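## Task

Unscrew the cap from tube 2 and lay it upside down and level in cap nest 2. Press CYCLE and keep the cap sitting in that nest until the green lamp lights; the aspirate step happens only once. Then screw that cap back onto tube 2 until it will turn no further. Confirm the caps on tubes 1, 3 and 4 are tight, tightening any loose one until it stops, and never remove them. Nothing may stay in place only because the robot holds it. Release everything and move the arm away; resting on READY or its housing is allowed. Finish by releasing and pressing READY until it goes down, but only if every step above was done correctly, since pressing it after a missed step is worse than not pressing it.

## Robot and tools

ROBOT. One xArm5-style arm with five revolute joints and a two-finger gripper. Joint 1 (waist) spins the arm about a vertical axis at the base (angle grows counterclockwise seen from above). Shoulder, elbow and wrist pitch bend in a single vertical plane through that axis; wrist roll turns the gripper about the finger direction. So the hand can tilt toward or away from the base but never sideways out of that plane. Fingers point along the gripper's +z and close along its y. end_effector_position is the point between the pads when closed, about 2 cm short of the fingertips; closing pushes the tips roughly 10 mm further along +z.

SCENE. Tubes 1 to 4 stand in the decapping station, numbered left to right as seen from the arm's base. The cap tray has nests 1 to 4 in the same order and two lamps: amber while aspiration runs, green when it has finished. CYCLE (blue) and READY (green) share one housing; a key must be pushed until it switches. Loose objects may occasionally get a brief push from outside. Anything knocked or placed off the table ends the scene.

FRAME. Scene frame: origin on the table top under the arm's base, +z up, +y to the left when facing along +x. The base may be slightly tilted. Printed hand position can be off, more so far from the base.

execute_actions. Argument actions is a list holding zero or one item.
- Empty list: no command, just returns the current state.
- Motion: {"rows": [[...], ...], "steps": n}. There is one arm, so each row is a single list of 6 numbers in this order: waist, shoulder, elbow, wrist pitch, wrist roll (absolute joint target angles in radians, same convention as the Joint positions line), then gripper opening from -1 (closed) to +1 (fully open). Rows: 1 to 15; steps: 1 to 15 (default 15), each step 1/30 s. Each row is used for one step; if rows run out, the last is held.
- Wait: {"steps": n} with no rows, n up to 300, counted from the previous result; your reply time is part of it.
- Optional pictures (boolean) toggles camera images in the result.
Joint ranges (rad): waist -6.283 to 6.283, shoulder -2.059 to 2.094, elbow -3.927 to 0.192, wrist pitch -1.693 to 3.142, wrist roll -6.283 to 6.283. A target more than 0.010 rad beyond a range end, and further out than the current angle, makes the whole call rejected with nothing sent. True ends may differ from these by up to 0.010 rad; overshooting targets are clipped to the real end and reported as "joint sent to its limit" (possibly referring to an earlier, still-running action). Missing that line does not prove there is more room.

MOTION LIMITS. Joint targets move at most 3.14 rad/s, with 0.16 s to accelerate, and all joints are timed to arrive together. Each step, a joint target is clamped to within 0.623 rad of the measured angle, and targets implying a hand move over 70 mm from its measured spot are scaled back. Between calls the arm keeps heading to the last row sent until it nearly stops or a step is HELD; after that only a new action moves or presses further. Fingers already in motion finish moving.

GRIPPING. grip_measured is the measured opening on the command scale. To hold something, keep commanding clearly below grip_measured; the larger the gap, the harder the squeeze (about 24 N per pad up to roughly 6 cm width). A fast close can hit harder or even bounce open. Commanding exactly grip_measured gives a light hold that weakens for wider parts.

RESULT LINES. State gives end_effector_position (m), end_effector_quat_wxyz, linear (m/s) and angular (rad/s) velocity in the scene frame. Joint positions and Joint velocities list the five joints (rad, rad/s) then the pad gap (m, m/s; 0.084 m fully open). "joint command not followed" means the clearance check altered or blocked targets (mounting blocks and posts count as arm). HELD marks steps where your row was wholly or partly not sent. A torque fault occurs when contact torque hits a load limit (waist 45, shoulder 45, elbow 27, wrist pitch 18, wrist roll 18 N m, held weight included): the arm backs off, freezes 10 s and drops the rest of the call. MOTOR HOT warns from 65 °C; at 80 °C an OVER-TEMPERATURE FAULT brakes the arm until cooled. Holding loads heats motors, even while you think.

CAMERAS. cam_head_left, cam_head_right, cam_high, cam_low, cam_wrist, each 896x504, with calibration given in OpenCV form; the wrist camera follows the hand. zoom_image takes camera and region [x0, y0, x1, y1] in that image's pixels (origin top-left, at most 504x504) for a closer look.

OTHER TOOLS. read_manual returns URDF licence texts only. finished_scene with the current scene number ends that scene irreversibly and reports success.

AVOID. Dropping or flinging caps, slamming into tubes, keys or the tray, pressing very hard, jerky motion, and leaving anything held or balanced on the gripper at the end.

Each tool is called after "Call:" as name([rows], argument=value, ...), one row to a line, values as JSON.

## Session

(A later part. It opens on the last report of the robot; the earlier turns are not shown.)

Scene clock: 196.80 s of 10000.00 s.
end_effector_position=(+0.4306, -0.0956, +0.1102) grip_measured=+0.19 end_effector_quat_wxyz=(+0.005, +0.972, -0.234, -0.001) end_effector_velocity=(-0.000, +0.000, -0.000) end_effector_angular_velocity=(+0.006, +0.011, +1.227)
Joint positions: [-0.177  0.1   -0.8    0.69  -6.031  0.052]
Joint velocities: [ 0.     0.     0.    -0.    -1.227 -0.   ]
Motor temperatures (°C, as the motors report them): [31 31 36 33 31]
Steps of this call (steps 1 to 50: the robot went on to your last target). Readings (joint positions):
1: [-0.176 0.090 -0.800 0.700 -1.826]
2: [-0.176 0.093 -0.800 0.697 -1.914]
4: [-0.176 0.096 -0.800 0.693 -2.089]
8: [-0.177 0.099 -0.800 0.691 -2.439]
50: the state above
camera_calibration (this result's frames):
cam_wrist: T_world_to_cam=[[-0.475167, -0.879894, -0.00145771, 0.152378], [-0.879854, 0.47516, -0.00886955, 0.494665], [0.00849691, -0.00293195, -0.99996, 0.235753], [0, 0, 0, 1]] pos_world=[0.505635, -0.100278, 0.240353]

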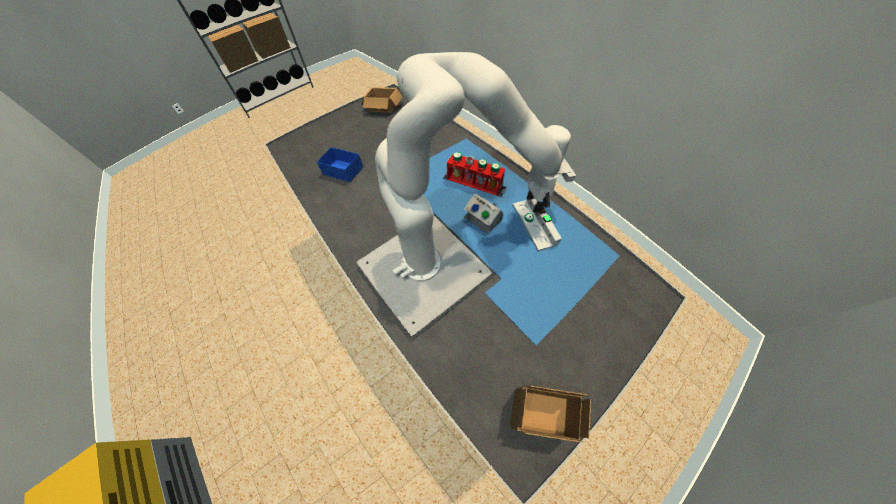

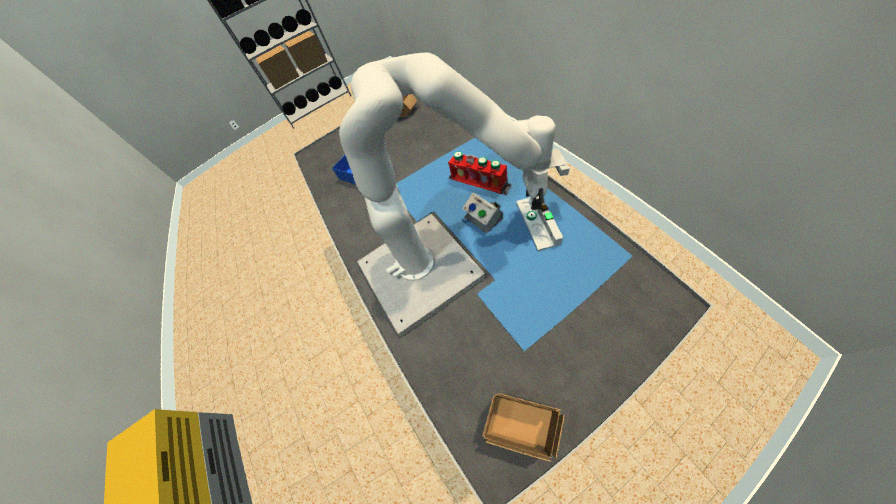

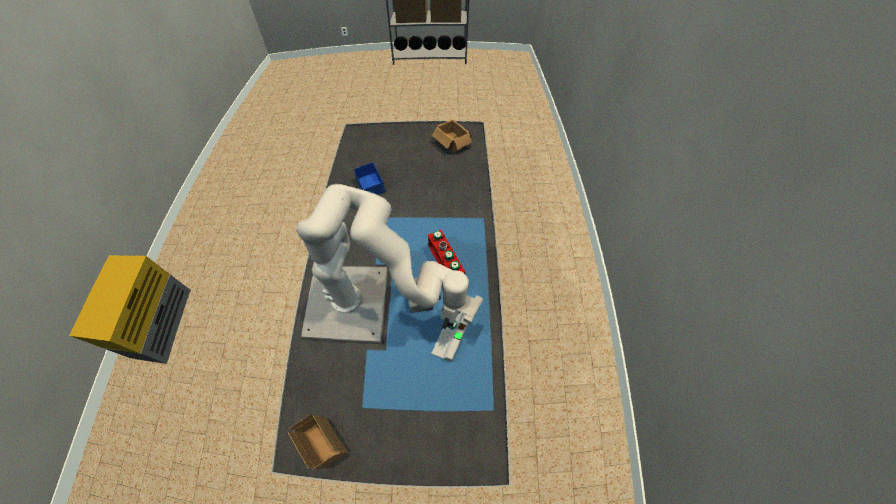

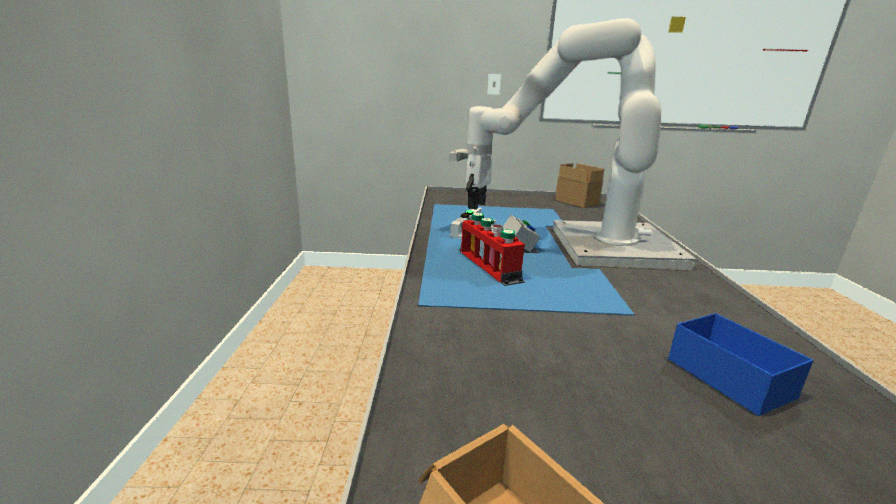

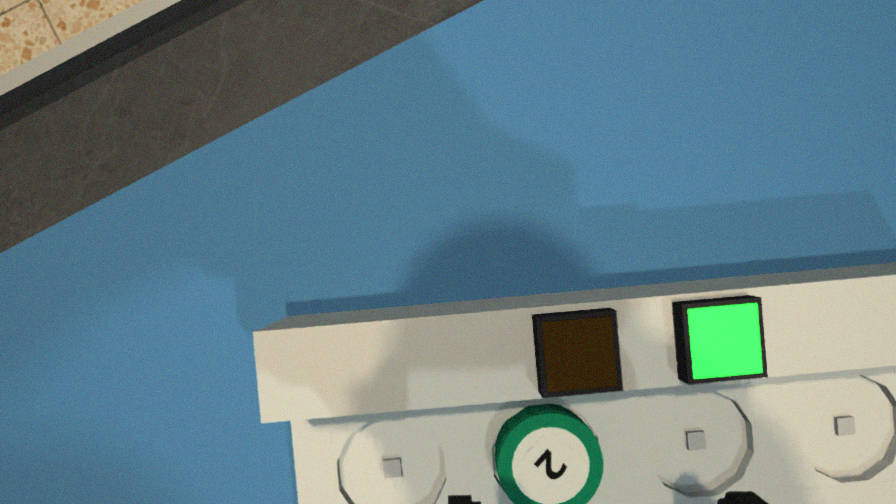

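Green on.

Call:
execute_actions([
  {"rows":[[-0.177,0.227,-0.786,0.547,-6.13,0.2]],"steps":12},
], pictures=false)

Call:
execute_actions([
  {"rows":[[-0.177,0.291,-0.786,0.484,-6.13,0.2]],"steps":15},
], pictures=false)

Call:
execute_actions([
  {"rows":[[-0.177,0.291,-0.786,0.484,-6.13,-0.6]],"steps":10},
], pictures=false)

Call:
execute_actions([
  {"rows":[[-0.177,0.10,-0.80,0.69,-6.13,-0.6]],"steps":15},
], pictures=false)

Call:
execute_actions([
  {"rows":[[-0.177,-0.16,-0.80,0.95,-6.13,-0.6]],"steps":15},
], pictures=false)

Call:
execute_actions([
  {"rows":[[0.2,-0.13,-0.83,0.95,-6.13,-0.6]],"steps":12},
], pictures=false)

Call:
execute_actions([
  {"rows":[[0.522,-0.10,-0.86,0.95,-6.13,-0.6]],"steps":15},
], pictures=false)

Call:
execute_actions([
  {"rows":[[0.522,0.0,-0.85,0.838,-6.13,-0.6]],"steps":15},
])

Scene clock: 202.87 s of 10000.00 s.
end_effector_position=(+0.4321, -0.0965, +0.0617) grip_measured=+0.19 end_effector_quat_wxyz=(+0.005, +0.983, -0.186, -0.001) end_effector_velocity=(+0.021, -0.005, +0.003) end_effector_angular_velocity=(-0.014, -0.064, +0.001)
Joint positions: [-0.177  0.224 -0.786  0.552 -6.13   0.052]
Joint velocities: [-0.     0.018 -0.021 -0.063 -0.     0.   ]
Motor temperatures (°C, as the motors report them): [31 31 36 33 31]
Steps of this call (steps 1 to 30: the robot went on to your last target; steps 31 to 170: nothing new was sent; steps 171 to 182: all 12 steps of this action). Readings (joint positions):
171: [-0.177 0.100 -0.800 0.690 -6.130]
172: [-0.177 0.102 -0.800 0.686 -6.130]
174: [-0.177 0.132 -0.800 0.648 -6.130]
178: [-0.177 0.211 -0.784 0.571 -6.130]
182: the state above

Scene clock: 203.37 s of 10000.00 s.
end_effector_position=(+0.4322, -0.0967, +0.0377) grip_measured=+0.19 end_effector_quat_wxyz=(+0.005, +0.983, -0.186, -0.000) end_effector_velocity=(-0.001, +0.001, -0.003) end_effector_angular_velocity=(+0.001, +0.003, +0.000)
Joint positions: [-0.177  0.29  -0.786  0.484 -6.13   0.052]
Joint velocities: [ 0.001  0.007  0.002 -0.006  0.001 -0.   ]
Motor temperatures (°C, as the motors report them): [31 31 36 33 31]
Steps of this call (steps 1 to 15: all 15 steps of this action). Readings (joint positions):
1: [-0.177 0.224 -0.787 0.550 -6.130]
2: [-0.177 0.227 -0.787 0.545 -6.130]
4: [-0.177 0.249 -0.789 0.521 -6.130]
8: [-0.177 0.284 -0.784 0.493 -6.130]
15: the state above

Scene clock: 203.70 s of 10000.00 s.
end_effector_position=(+0.4322, -0.0967, +0.0374) grip_measured=-0.25 end_effector_quat_wxyz=(+0.005, +0.983, -0.186, -0.001) end_effector_velocity=(+0.000, +0.000, +0.000) end_effector_angular_velocity=(-0.000, -0.000, +0.001)
Joint positions: [-0.177  0.291 -0.786  0.484 -6.13   0.033]
Joint velocities: [ 0.    -0.    -0.     0.    -0.001  0.   ]
Motor temperatures (°C, as the motors report them): [31 31 36 33 31]
Steps of this call (steps 1 to 10: all 10 steps of this action). Readings (joint positions):
1: [-0.177 0.290 -0.786 0.484 -6.130]
2: [-0.177 0.290 -0.786 0.484 -6.130]
4: [-0.177 0.290 -0.786 0.484 -6.130]
8: [-0.177 0.291 -0.786 0.484 -6.130]
10: the state above

Scene clock: 204.20 s of 10000.00 s.
end_effector_position=(+0.4297, -0.0955, +0.1084) grip_measured=-0.25 end_effector_quat_wxyz=(+0.005, +0.983, -0.186, -0.003) end_effector_velocity=(-0.001, +0.000, +0.008) end_effector_angular_velocity=(+0.001, +0.004, -0.001)
Joint positions: [-0.177  0.103 -0.798  0.688 -6.13   0.033]
Joint velocities: [ 0.    -0.019 -0.003  0.027  0.001 -0.   ]
Motor temperatures (°C, as the motors report them): [31 31 36 33 31]
Steps of this call (steps 1 to 15: all 15 steps of this action). Readings (joint positions):
1: [-0.177 0.291 -0.786 0.484 -6.130]
2: [-0.177 0.289 -0.786 0.487 -6.130]
4: [-0.177 0.258 -0.786 0.527 -6.130]
8: [-0.177 0.134 -0.802 0.647 -6.130]
15: the state above

Scene clock: 204.70 s of 10000.00 s.
end_effector_position=(+0.4039, -0.0888, +0.1990) grip_measured=-0.25 end_effector_quat_wxyz=(+0.005, +0.983, -0.186, -0.002) end_effector_velocity=(-0.018, +0.004, +0.006) end_effector_angular_velocity=(+0.009, +0.041, -0.001)
Joint positions: [-0.177 -0.154 -0.799  0.945 -6.13   0.033]
Joint velocities: [-0.001 -0.04   0.014  0.068  0.     0.   ]
Motor temperatures (°C, as the motors report them): [31 31 36 33 31]
Steps of this call (steps 1 to 15: all 15 steps of this action). Readings (joint positions):
1: [-0.177 0.103 -0.799 0.689 -6.130]
2: [-0.177 0.100 -0.799 0.693 -6.130]
4: [-0.177 0.063 -0.796 0.735 -6.130]
8: [-0.177 -0.079 -0.803 0.866 -6.130]
15: the state above

Scene clock: 205.10 s of 10000.00 s.
end_effector_position=(+0.4190, +0.0273, +0.1994) grip_measured=-0.25 end_effector_quat_wxyz=(+0.003, +0.999, -0.045, -0.002) end_effector_velocity=(-0.002, +0.354, +0.002) end_effector_angular_velocity=(+0.013, -0.002, +0.845)
Joint positions: [ 0.106 -0.136 -0.822  0.949 -6.13   0.033]
Joint velocities: [ 0.846  0.058 -0.07   0.005  0.001 -0.   ]
Motor temperatures (°C, as the motors report them): [31 31 36 33 31]
Steps of this call (steps 1 to 12: all 12 steps of this action). Readings (joint positions):
1: [-0.177 -0.156 -0.799 0.947 -6.130]
2: [-0.175 -0.156 -0.799 0.948 -6.130]
4: [-0.139 -0.154 -0.802 0.948 -6.130]
8: [-0.009 -0.144 -0.813 0.949 -6.130]
12: the state above

Scene clock: 205.60 s of 10000.00 s.
end_effector_position=(+0.3866, +0.1889, +0.1986) grip_measured=-0.25 end_effector_quat_wxyz=(+0.001, +0.989, +0.150, -0.003) end_effector_velocity=(-0.051, +0.122, -0.001) end_effector_angular_velocity=(+0.004, +0.003, +0.308)
Joint positions: [ 0.498 -0.102 -0.858  0.95  -6.13   0.033]
Joint velocities: [ 0.309  0.027 -0.027  0.001  0.001  0.   ]
Motor temperatures (°C, as the motors report them): [31 31 36 33 31]
Steps of this call (steps 1 to 15: all 15 steps of this action). Readings (joint positions):
1: [0.133 -0.134 -0.824 0.950 -6.130]
2: [0.157 -0.133 -0.826 0.950 -6.130]
4: [0.211 -0.128 -0.831 0.950 -6.130]
8: [0.328 -0.117 -0.842 0.950 -6.130]
15: the state above

Scene clock: 206.10 s of 10000.00 s.
end_effector_position=(+0.3936, +0.2039, +0.1606) grip_measured=-0.25 end_effector_quat_wxyz=(+0.000, +0.987, +0.162, -0.001) end_effector_velocity=(-0.001, +0.000, -0.005) end_effector_angular_velocity=(-0.002, +0.004, +0.000)
Joint positions: [ 0.521 -0.001 -0.851  0.839 -6.13   0.033]
Joint velocities: [ 0.001  0.01   0.004 -0.009  0.001 -0.   ]
Motor temperatures (°C, as the motors report them): [31 31 36 33 31]
Steps of this call (steps 1 to 15: all 15 steps of this action). Readings (joint positions):
1: [0.506 -0.102 -0.858 0.950 -6.130]
2: [0.511 -0.099 -0.859 0.946 -6.130]
4: [0.516 -0.072 -0.859 0.912 -6.130]
8: [0.520 -0.011 -0.848 0.855 -6.130]
15: the state above
camera_calibration (this result's frames):
cam_wrist: T_world_to_cam=[[0.29753, -0.954643, -0.0115489, 0.111188], [-0.95471, -0.29748, -0.00586539, 0.506783], [0.00216379, 0.0127709, -0.999916, 0.286656], [0, 0, 0, 1]] pos_world=[0.450129, 0.253242, 0.290889]

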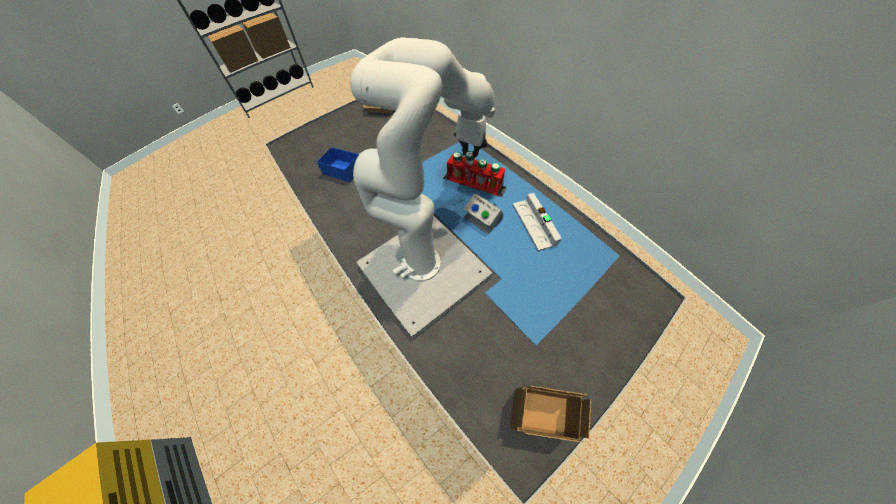

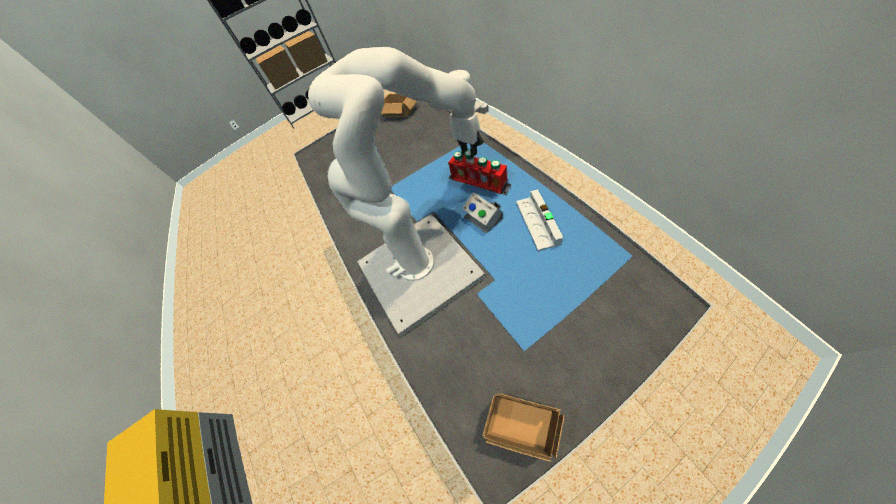

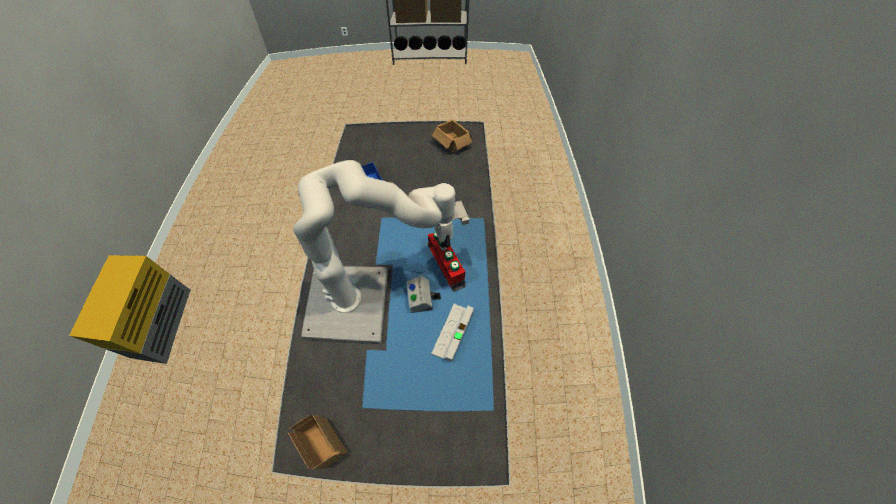

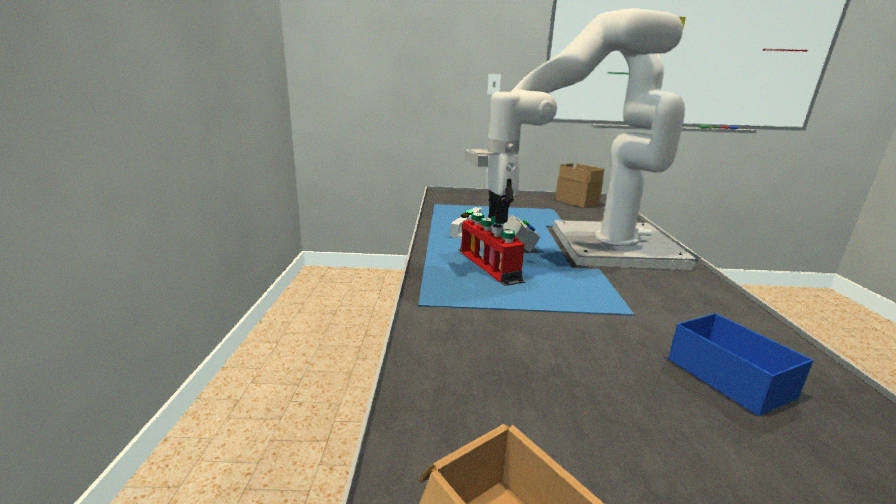

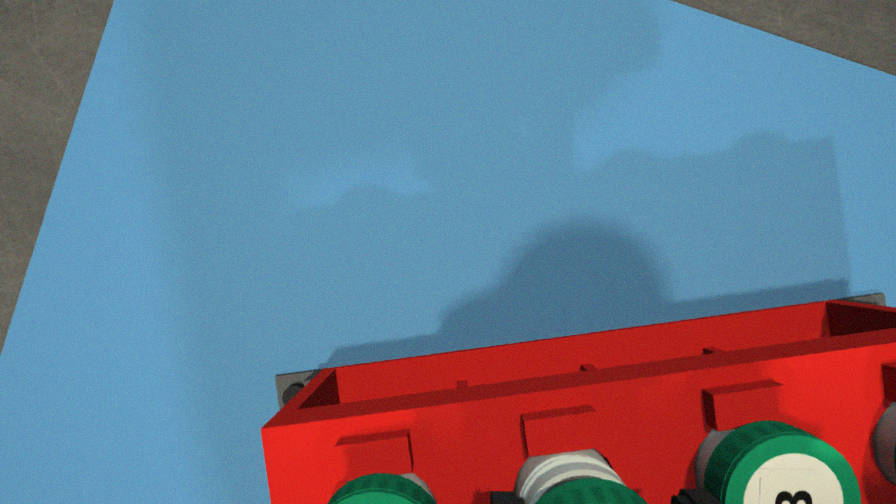

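Call:
execute_actions([
  {"rows":[[0.522,0.036,-0.838,0.790,-6.13,-0.6]],"steps":15},
], pictures=false)

Call:
execute_actions([
  {"rows":[[0.522,0.040,-0.837,0.785,-4.78,-0.6]],"steps":15},
], pictures=false)

Call:
execute_actions([
  {"rows":[[0.522,0.044,-0.836,0.780,-3.6,-0.6]],"steps":15},
], pictures=false)

Call:
execute_actions([
  {"rows":[[0.522,0.048,-0.836,0.776,-2.3,-0.6]],"steps":15},
], pictures=false)

Call:
execute_actions([
  {"rows":[[0.522,0.052,-0.835,0.771,-1.0,-0.6]],"steps":15},
])

Scene clock: 210.70 s of 10000.00 s.
end_effector_position=(+0.3946, +0.2046, +0.1432) grip_measured=-0.25 end_effector_quat_wxyz=(+0.000, +0.987, +0.162, -0.002) end_effector_velocity=(+0.000, +0.000, -0.001) end_effector_angular_velocity=(-0.000, +0.000, -0.000)
Joint positions: [ 0.522  0.036 -0.838  0.791 -6.13   0.033]
Joint velocities: [ 0.     0.003  0.    -0.003  0.     0.   ]
Motor temperatures (°C, as the motors report them): [31 31 36 33 31]
Steps of this call (steps 1 to 15: the robot went on to your last target; steps 16 to 123: nothing new was sent; steps 124 to 138: all 15 steps of this action). Readings (joint positions):
124: [0.522 0.000 -0.850 0.838 -6.130]
125: [0.522 0.002 -0.850 0.835 -6.130]
127: [0.522 0.014 -0.846 0.817 -6.130]
131: [0.521 0.033 -0.839 0.796 -6.130]
138: the state above

Scene clock: 211.20 s of 10000.00 s.
end_effector_position=(+0.3944, +0.2038, +0.1410) grip_measured=-0.25 end_effector_quat_wxyz=(+0.002, +0.952, -0.306, -0.002) end_effector_velocity=(-0.004, +0.003, -0.003) end_effector_angular_velocity=(-0.017, +0.000, -2.556)
Joint positions: [ 0.52   0.039 -0.836  0.787 -5.184  0.033]
Joint velocities: [ 0.01   0.003  0.005 -0.     2.566  0.   ]
Motor temperatures (°C, as the motors report them): [31 31 36 33 31]
Steps of this call (steps 1 to 15: all 15 steps of this action). Readings (joint positions):
1: [0.522 0.036 -0.838 0.790 -6.130]
2: [0.522 0.036 -0.838 0.790 -6.126]
4: [0.522 0.036 -0.838 0.790 -6.083]
8: [0.521 0.037 -0.838 0.788 -5.806]
15: the state above

Scene clock: 211.70 s of 10000.00 s.
end_effector_position=(+0.3945, +0.2050, +0.1393) grip_measured=-0.26 end_effector_quat_wxyz=(-0.002, -0.578, +0.816, +0.001) end_effector_velocity=(+0.003, -0.001, +0.000) end_effector_angular_velocity=(-0.008, -0.010, -2.374)
Joint positions: [ 0.523  0.044 -0.835  0.781 -3.896  0.033]
Joint velocities: [-0.005  0.004 -0.004 -0.007  2.37  -0.   ]
Motor temperatures (°C, as the motors report them): [31 31 36 33 31]
Steps of this call (steps 1 to 15: all 15 steps of this action). Readings (joint positions):
1: [0.521 0.040 -0.836 0.787 -5.100]
2: [0.522 0.040 -0.836 0.787 -5.019]
4: [0.523 0.041 -0.835 0.786 -4.852]
8: [0.524 0.043 -0.835 0.783 -4.503]
15: the state above

Scene clock: 212.20 s of 10000.00 s.
end_effector_position=(+0.3960, +0.2044, +0.1386) grip_measured=-0.26 end_effector_quat_wxyz=(-0.001, +0.013, +1.000, -0.000) end_effector_velocity=(-0.003, -0.001, -0.001) end_effector_angular_velocity=(-0.011, +0.007, -2.474)
Joint positions: [ 0.52   0.047 -0.837  0.776 -2.639  0.033]
Joint velocities: [ 0.    -0.001  0.003  0.008  2.475  0.001]
Motor temperatures (°C, as the motors report them): [31 31 36 33 31]
Steps of this call (steps 1 to 15: all 15 steps of this action). Readings (joint positions):
1: [0.523 0.044 -0.836 0.780 -3.821]
2: [0.522 0.044 -0.836 0.780 -3.751]
4: [0.522 0.045 -0.836 0.779 -3.597]
8: [0.522 0.047 -0.837 0.777 -3.250]
15: the state above

Scene clock: 212.70 s of 10000.00 s.
end_effector_position=(+0.3941, +0.2051, +0.1349) grip_measured=-0.25 end_effector_quat_wxyz=(-0.002, +0.605, +0.796, -0.003) end_effector_velocity=(+0.001, +0.002, +0.000) end_effector_angular_velocity=(-0.015, -0.013, -2.525)
Joint positions: [ 0.523  0.054 -0.833  0.771 -1.363  0.033]
Joint velocities: [ 0.002  0.003 -0.002 -0.007  2.527 -0.   ]
Motor temperatures (°C, as the motors report them): [31 31 36 33 31]
Steps of this call (steps 1 to 15: all 15 steps of this action). Readings (joint positions):
1: [0.520 0.047 -0.836 0.776 -2.560]
2: [0.520 0.047 -0.836 0.776 -2.484]
4: [0.520 0.047 -0.836 0.777 -2.323]
8: [0.520 0.050 -0.834 0.775 -1.975]
15: the state above
camera_calibration (this result's frames):
cam_wrist: T_world_to_cam=[[0.968928, 0.246603, -0.0191319, -0.398042], [0.246508, -0.969114, -0.00721576, 0.17201], [-0.0203204, 0.00227538, -0.999791, 0.271875], [0, 0, 0, 1]] pos_world=[0.348797, 0.264237, 0.265444]

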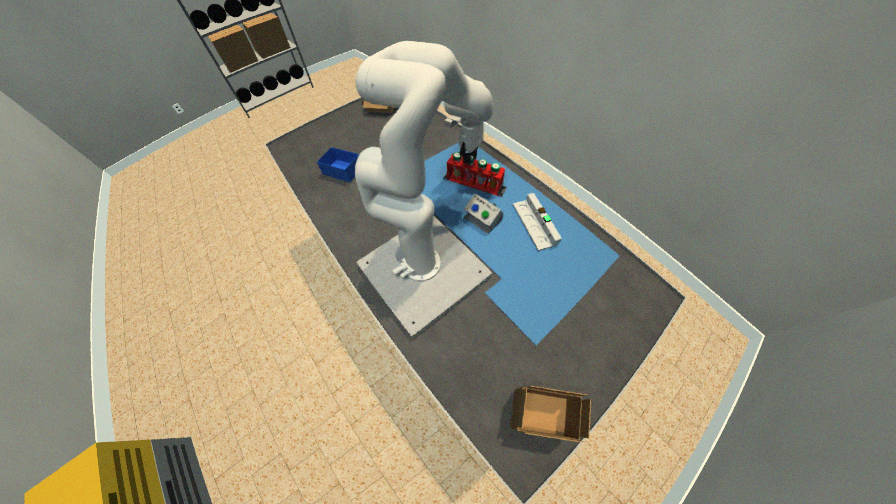

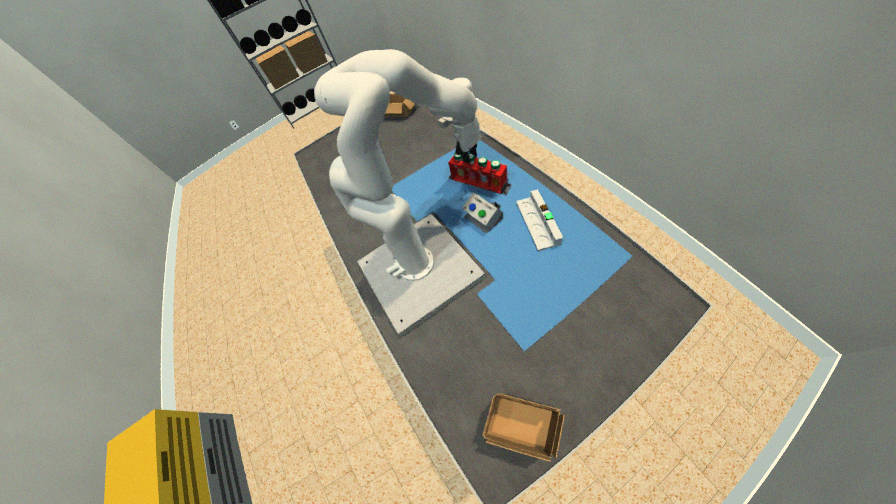

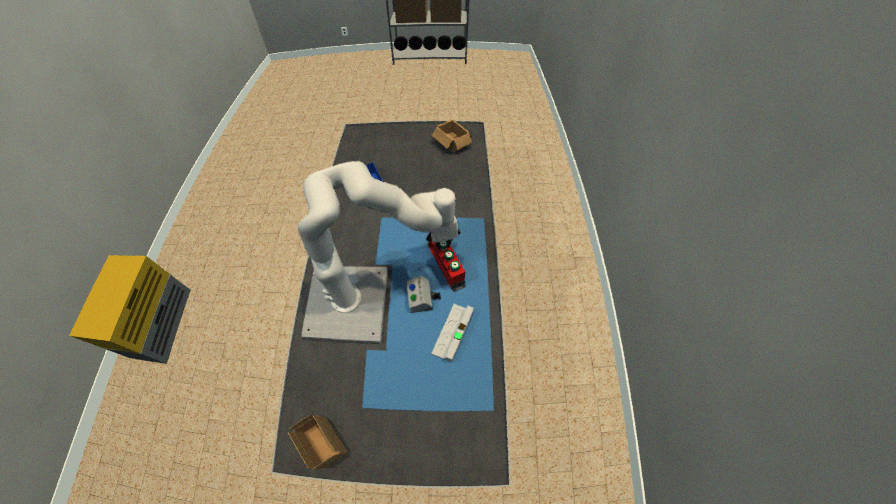

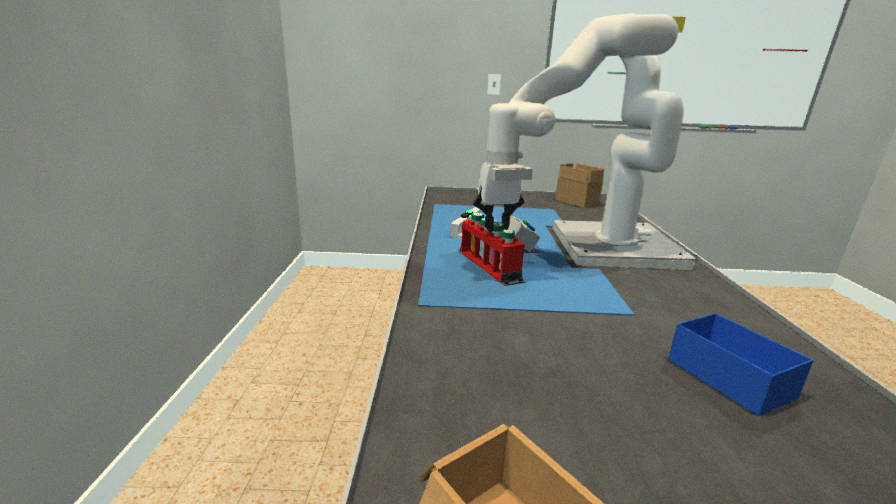

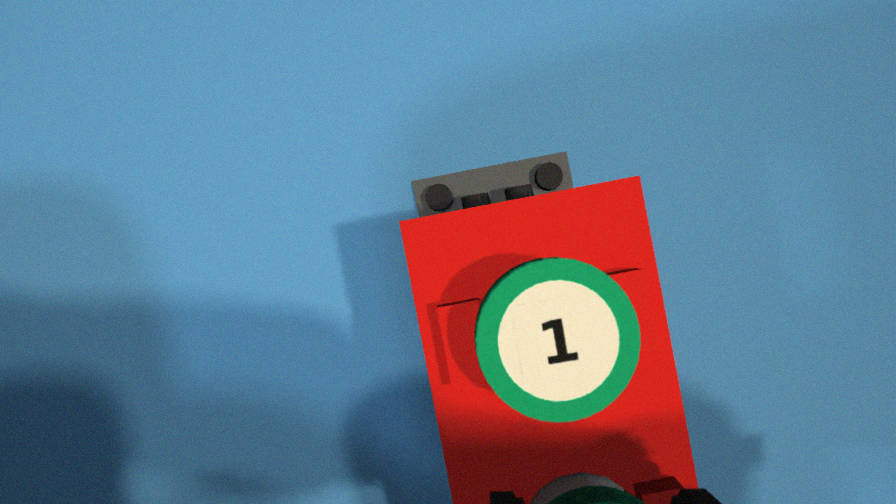

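Call:
execute_actions([
  {"rows":[[0.522,0.054,-0.835,0.768,0.2,-0.6]],"steps":15},
], pictures=false)

Call:
execute_actions([
  {"rows":[[0.522,0.057,-0.834,0.765,1.5,-0.6]],"steps":15},
], pictures=false)

Call:
execute_actions([
  {"rows":[[0.522,0.060,-0.834,0.762,2.8,-0.6]],"steps":15},
], pictures=false)

Call:
execute_actions([
  {"rows":[[0.522,0.063,-0.833,0.759,4.1,-0.6]],"steps":15},
], pictures=false)

Call:
execute_actions([
  {"rows":[[0.522,0.066,-0.832,0.756,5.4,-0.6]],"steps":15},
], pictures=false)

Call:
execute_actions([
  {"rows":[[0.522,0.068,-0.832,0.753,6.2,-0.6]],"steps":15},
], pictures=false)

Call:
execute_actions([
  {"rows":[[0.522,0.068,-0.832,0.753,6.2,-0.6],[0.522,0.068,-0.832,0.753,6.2,-0.6],[0.522,0.068,-0.832,0.753,6.2,-0.6],[0.522,0.068,-0.832,0.753,6.2,-0.6],[0.522,0.068,-0.832,0.753,6.2,-0.6],[0.522,0.068,-0.832,0.753,6.2,0.2]],"steps":12},
], pictures=false)

Call:
execute_actions([
  {"rows":[[0.522,-0.02,-0.856,0.862,6.2,0.2]],"steps":12},
], pictures=false)

Call:
execute_actions([
  {"rows":[[0.522,-0.02,-0.856,0.862,1.62,0.2]],"steps":15},
], pictures=false)

Call:
execute_actions([
  {"steps":45},
])

Scene clock: 220.83 s of 10000.00 s.
end_effector_position=(+0.3976, +0.2059, +0.1373) grip_measured=-0.25 end_effector_quat_wxyz=(-0.001, +0.964, +0.267, +0.001) end_effector_velocity=(+0.008, -0.000, +0.004) end_effector_angular_velocity=(+0.015, -0.015, -2.274)
Joint positions: [ 0.521  0.053 -0.838  0.766 -0.063  0.033]
Joint velocities: [-0.008  0.    -0.008 -0.014  2.265  0.001]
Motor temperatures (°C, as the motors report them): [31 31 39 34 31]
Steps of this call (steps 1 to 30: the robot went on to your last target; steps 31 to 229: nothing new was sent; steps 230 to 244: all 15 steps of this action). Readings (joint positions):
230: [0.522 0.052 -0.835 0.772 -1.000]
231: [0.522 0.052 -0.835 0.772 -0.996]
233: [0.522 0.052 -0.835 0.772 -0.953]
237: [0.522 0.052 -0.835 0.772 -0.676]
244: the state above

Scene clock: 221.33 s of 10000.00 s.
end_effector_position=(+0.3951, +0.2040, +0.1339) grip_measured=-0.25 end_effector_quat_wxyz=(+0.002, +0.940, -0.341, -0.002) end_effector_velocity=(-0.014, +0.008, -0.010) end_effector_angular_velocity=(-0.026, +0.017, -2.417)
Joint positions: [ 0.52   0.056 -0.833  0.767  1.173  0.033]
Joint velocities: [ 0.031  0.011  0.015  0.     2.447 -0.   ]
Motor temperatures (°C, as the motors report them): [31 31 39 34 31]
Steps of this call (steps 1 to 15: all 15 steps of this action). Readings (joint positions):
1: [0.521 0.053 -0.838 0.766 0.008]
2: [0.520 0.053 -0.838 0.766 0.072]
4: [0.520 0.053 -0.838 0.766 0.216]
8: [0.518 0.055 -0.836 0.765 0.563]
15: the state above

Scene clock: 221.83 s of 10000.00 s.
end_effector_position=(+0.3953, +0.2061, +0.1326) grip_measured=-0.25 end_effector_quat_wxyz=(-0.002, -0.555, +0.832, +0.000) end_effector_velocity=(+0.007, +0.001, +0.003) end_effector_angular_velocity=(-0.002, -0.021, -2.517)
Joint positions: [ 0.524  0.061 -0.834  0.762  2.445  0.033]
Joint velocities: [-0.005  0.002 -0.008 -0.013  2.513 -0.   ]
Motor temperatures (°C, as the motors report them): [31 31 39 34 31]
Steps of this call (steps 1 to 15: all 15 steps of this action). Readings (joint positions):
1: [0.521 0.057 -0.832 0.767 1.252]
2: [0.522 0.057 -0.832 0.767 1.326]
4: [0.523 0.057 -0.832 0.767 1.485]
8: [0.524 0.059 -0.832 0.765 1.833]
15: the state above

Scene clock: 222.33 s of 10000.00 s.
end_effector_position=(+0.3969, +0.2045, +0.1324) grip_measured=-0.25 end_effector_quat_wxyz=(-0.001, +0.054, +0.999, -0.000) end_effector_velocity=(-0.001, -0.007, -0.002) end_effector_angular_velocity=(-0.011, +0.007, -2.550)
Joint positions: [ 0.519  0.062 -0.834  0.759  3.726  0.033]
Joint velocities: [-0.013 -0.001  0.006  0.006  2.537  0.   ]
Motor temperatures (°C, as the motors report them): [31 31 39 34 31]
Steps of this call (steps 1 to 15: all 15 steps of this action). Readings (joint positions):
1: [0.524 0.061 -0.834 0.761 2.526]
2: [0.524 0.061 -0.834 0.761 2.603]
4: [0.523 0.061 -0.835 0.760 2.766]
8: [0.522 0.062 -0.835 0.759 3.114]
15: the state above

Scene clock: 222.83 s of 10000.00 s.
end_effector_position=(+0.3942, +0.2058, +0.1294) grip_measured=-0.25 end_effector_quat_wxyz=(-0.002, +0.640, +0.768, -0.004) end_effector_velocity=(+0.003, +0.002, +0.001) end_effector_angular_velocity=(-0.014, -0.018, -2.550)
Joint positions: [ 0.525  0.066 -0.831  0.757  5.013  0.033]
Joint velocities: [ 0.002  0.003 -0.003 -0.01   2.551 -0.   ]
Motor temperatures (°C, as the motors report them): [31 31 39 34 31]
Steps of this call (steps 1 to 15: all 15 steps of this action). Readings (joint positions):
1: [0.519 0.062 -0.834 0.759 3.808]
2: [0.518 0.062 -0.834 0.759 3.887]
4: [0.518 0.062 -0.833 0.760 4.052]
8: [0.521 0.064 -0.831 0.759 4.400]
15: the state above

Scene clock: 223.33 s of 10000.00 s.
end_effector_position=(+0.3969, +0.2060, +0.1304) grip_measured=-0.25 end_effector_quat_wxyz=(-0.000, +0.952, +0.305, -0.001) end_effector_velocity=(-0.000, -0.002, -0.000) end_effector_angular_velocity=(-0.002, +0.002, -0.720)
Joint positions: [ 0.522  0.068 -0.834  0.751  6.143  0.033]
Joint velocities: [-0.004 -0.001  0.002  0.002  0.716  0.   ]
Motor temperatures (°C, as the motors report them): [31 31 39 34 31]
Steps of this call (steps 1 to 15: all 15 steps of this action). Readings (joint positions):
1: [0.524 0.067 -0.831 0.756 5.096]
2: [0.524 0.067 -0.831 0.756 5.176]
4: [0.524 0.067 -0.831 0.755 5.342]
8: [0.524 0.068 -0.832 0.753 5.690]
15: the state above

Scene clock: 223.73 s of 10000.00 s.
end_effector_position=(+0.3984, +0.2061, +0.1314) grip_measured=+0.01 end_effector_quat_wxyz=(-0.000, +0.961, +0.277, +0.001) end_effector_velocity=(-0.002, -0.000, -0.001) end_effector_angular_velocity=(-0.002, +0.005, -0.005)
Joint positions: [ 0.521  0.067 -0.836  0.75   6.199  0.045]
Joint velocities: [ 0.002 -0.001  0.003  0.003  0.007 -0.   ]
Motor temperatures (°C, as the motors report them): [31 31 39 34 31]
Steps of this call (steps 1 to 12: all 12 steps of this action). Readings (joint positions):
1: [0.522 0.068 -0.834 0.751 6.162]
2: [0.522 0.068 -0.834 0.752 6.175]
4: [0.522 0.068 -0.834 0.752 6.189]
8: [0.523 0.068 -0.835 0.750 6.197]
12: the state above

Scene clock: 224.13 s of 10000.00 s.
end_effector_position=(+0.3923, +0.2039, +0.1679) grip_measured=+0.19 end_effector_quat_wxyz=(+0.000, +0.961, +0.278, -0.001) end_effector_velocity=(-0.009, -0.008, -0.001) end_effector_angular_velocity=(-0.018, +0.034, -0.006)
Joint positions: [ 0.523 -0.018 -0.855  0.859  6.2    0.052]
Joint velocities: [-0.007 -0.01   0.007  0.041 -0.001  0.   ]
Motor temperatures (°C, as the motors report them): [31 31 39 34 31]
Steps of this call (steps 1 to 12: all 12 steps of this action). Readings (joint positions):
1: [0.521 0.067 -0.836 0.750 6.199]
2: [0.521 0.066 -0.836 0.753 6.200]
4: [0.521 0.042 -0.840 0.788 6.200]
8: [0.524 -0.011 -0.856 0.846 6.200]
12: the state above

Scene clock: 224.63 s of 10000.00 s.
end_effector_position=(+0.3925, +0.2036, +0.1690) grip_measured=+0.19 end_effector_quat_wxyz=(-0.000, +0.729, +0.685, -0.001) end_effector_velocity=(+0.001, -0.000, +0.001) end_effector_angular_velocity=(+0.007, -0.001, +2.611)
Joint positions: [ 0.522 -0.02  -0.856  0.862  5.253  0.052]
Joint velocities: [-0.001 -0.002 -0.001  0.    -2.612 -0.   ]
Motor temperatures (°C, as the motors report them): [31 31 39 34 31]
Steps of this call (steps 1 to 15: all 15 steps of this action). Readings (joint positions):
1: [0.523 -0.018 -0.855 0.860 6.200]
2: [0.523 -0.019 -0.855 0.861 6.196]
4: [0.522 -0.019 -0.855 0.862 6.153]
8: [0.522 -0.020 -0.856 0.862 5.876]
15: the state above

Scene clock: 226.13 s of 10000.00 s.
end_effector_position=(+0.3926, +0.2036, +0.1691) grip_measured=+0.19 end_effector_quat_wxyz=(+0.001, +0.836, -0.549, -0.001) end_effector_velocity=(+0.000, -0.000, -0.000) end_effector_angular_velocity=(+0.000, +0.000, +0.266)
Joint positions: [ 0.522 -0.02  -0.856  0.862  1.642  0.052]
Joint velocities: [-0.001  0.    -0.     0.    -0.267 -0.   ]
Motor temperatures (°C, as the motors report them): [31 31 38 34 31]
Steps of this call (steps 1 to 45: the robot went on to your last target). Readings (joint positions):
1: [0.522 -0.020 -0.856 0.862 5.165]
2: [0.522 -0.020 -0.856 0.862 5.078]
4: [0.522 -0.020 -0.856 0.862 4.903]
8: [0.522 -0.020 -0.856 0.862 4.552]
45: the state above
camera_calibration (this result's frames):
cam_wrist: T_world_to_cam=[[-0.926888, -0.375213, -0.0097332, 0.473672], [-0.375143, 0.92693, -0.00823747, 0.0293239], [0.0121128, -0.00398386, -0.999919, 0.294611], [0, 0, 0, 1]] pos_world=[0.446472, 0.15172, 0.299439]

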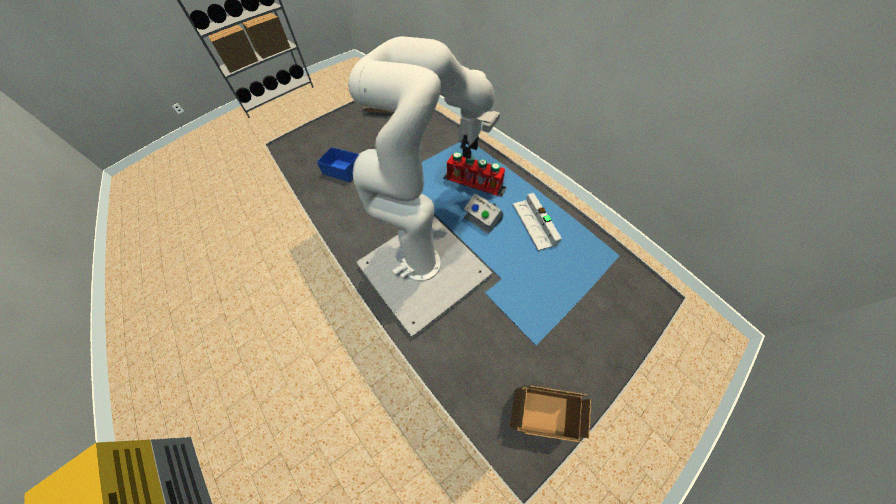

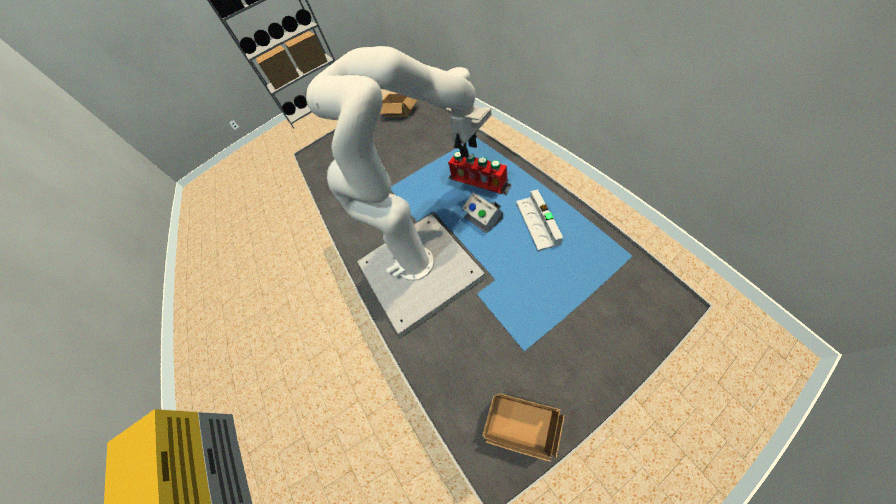

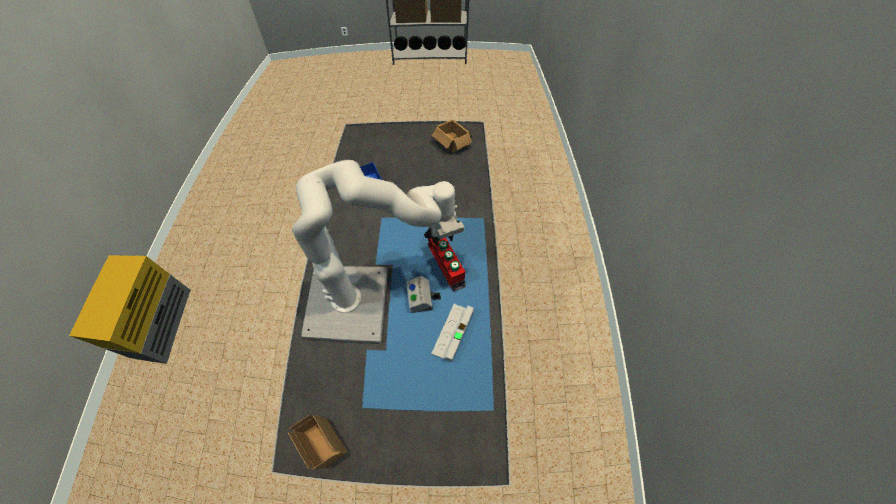

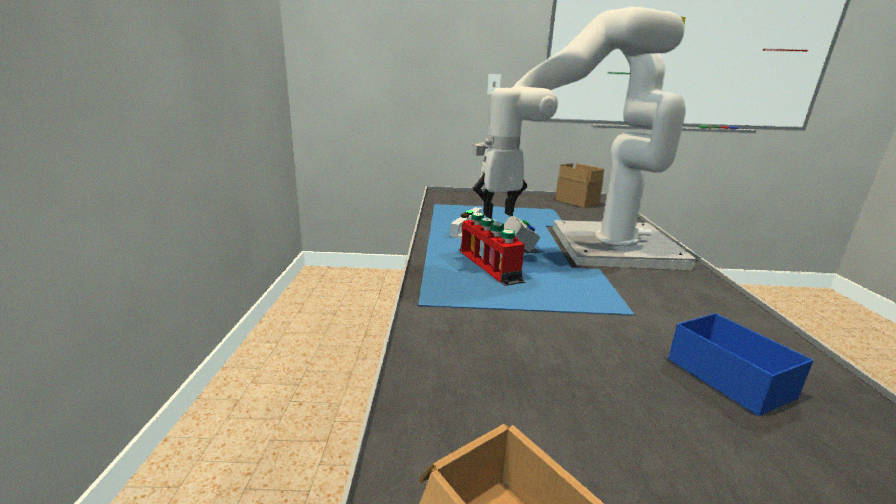

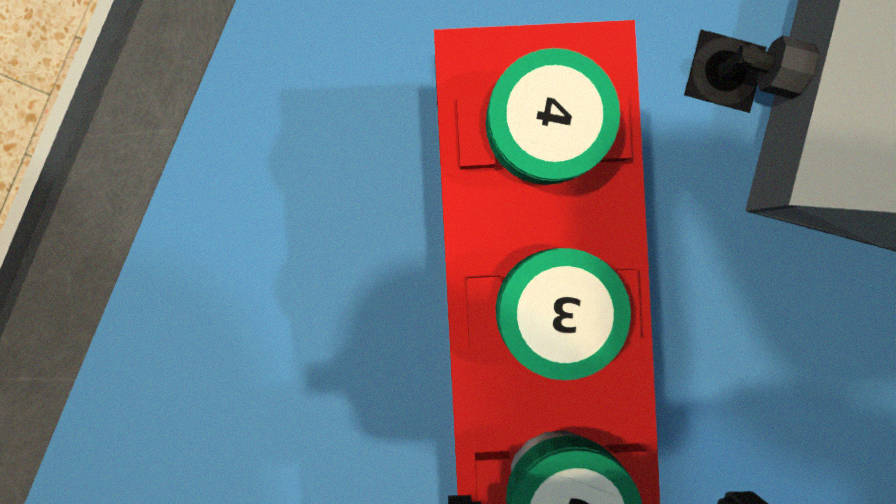

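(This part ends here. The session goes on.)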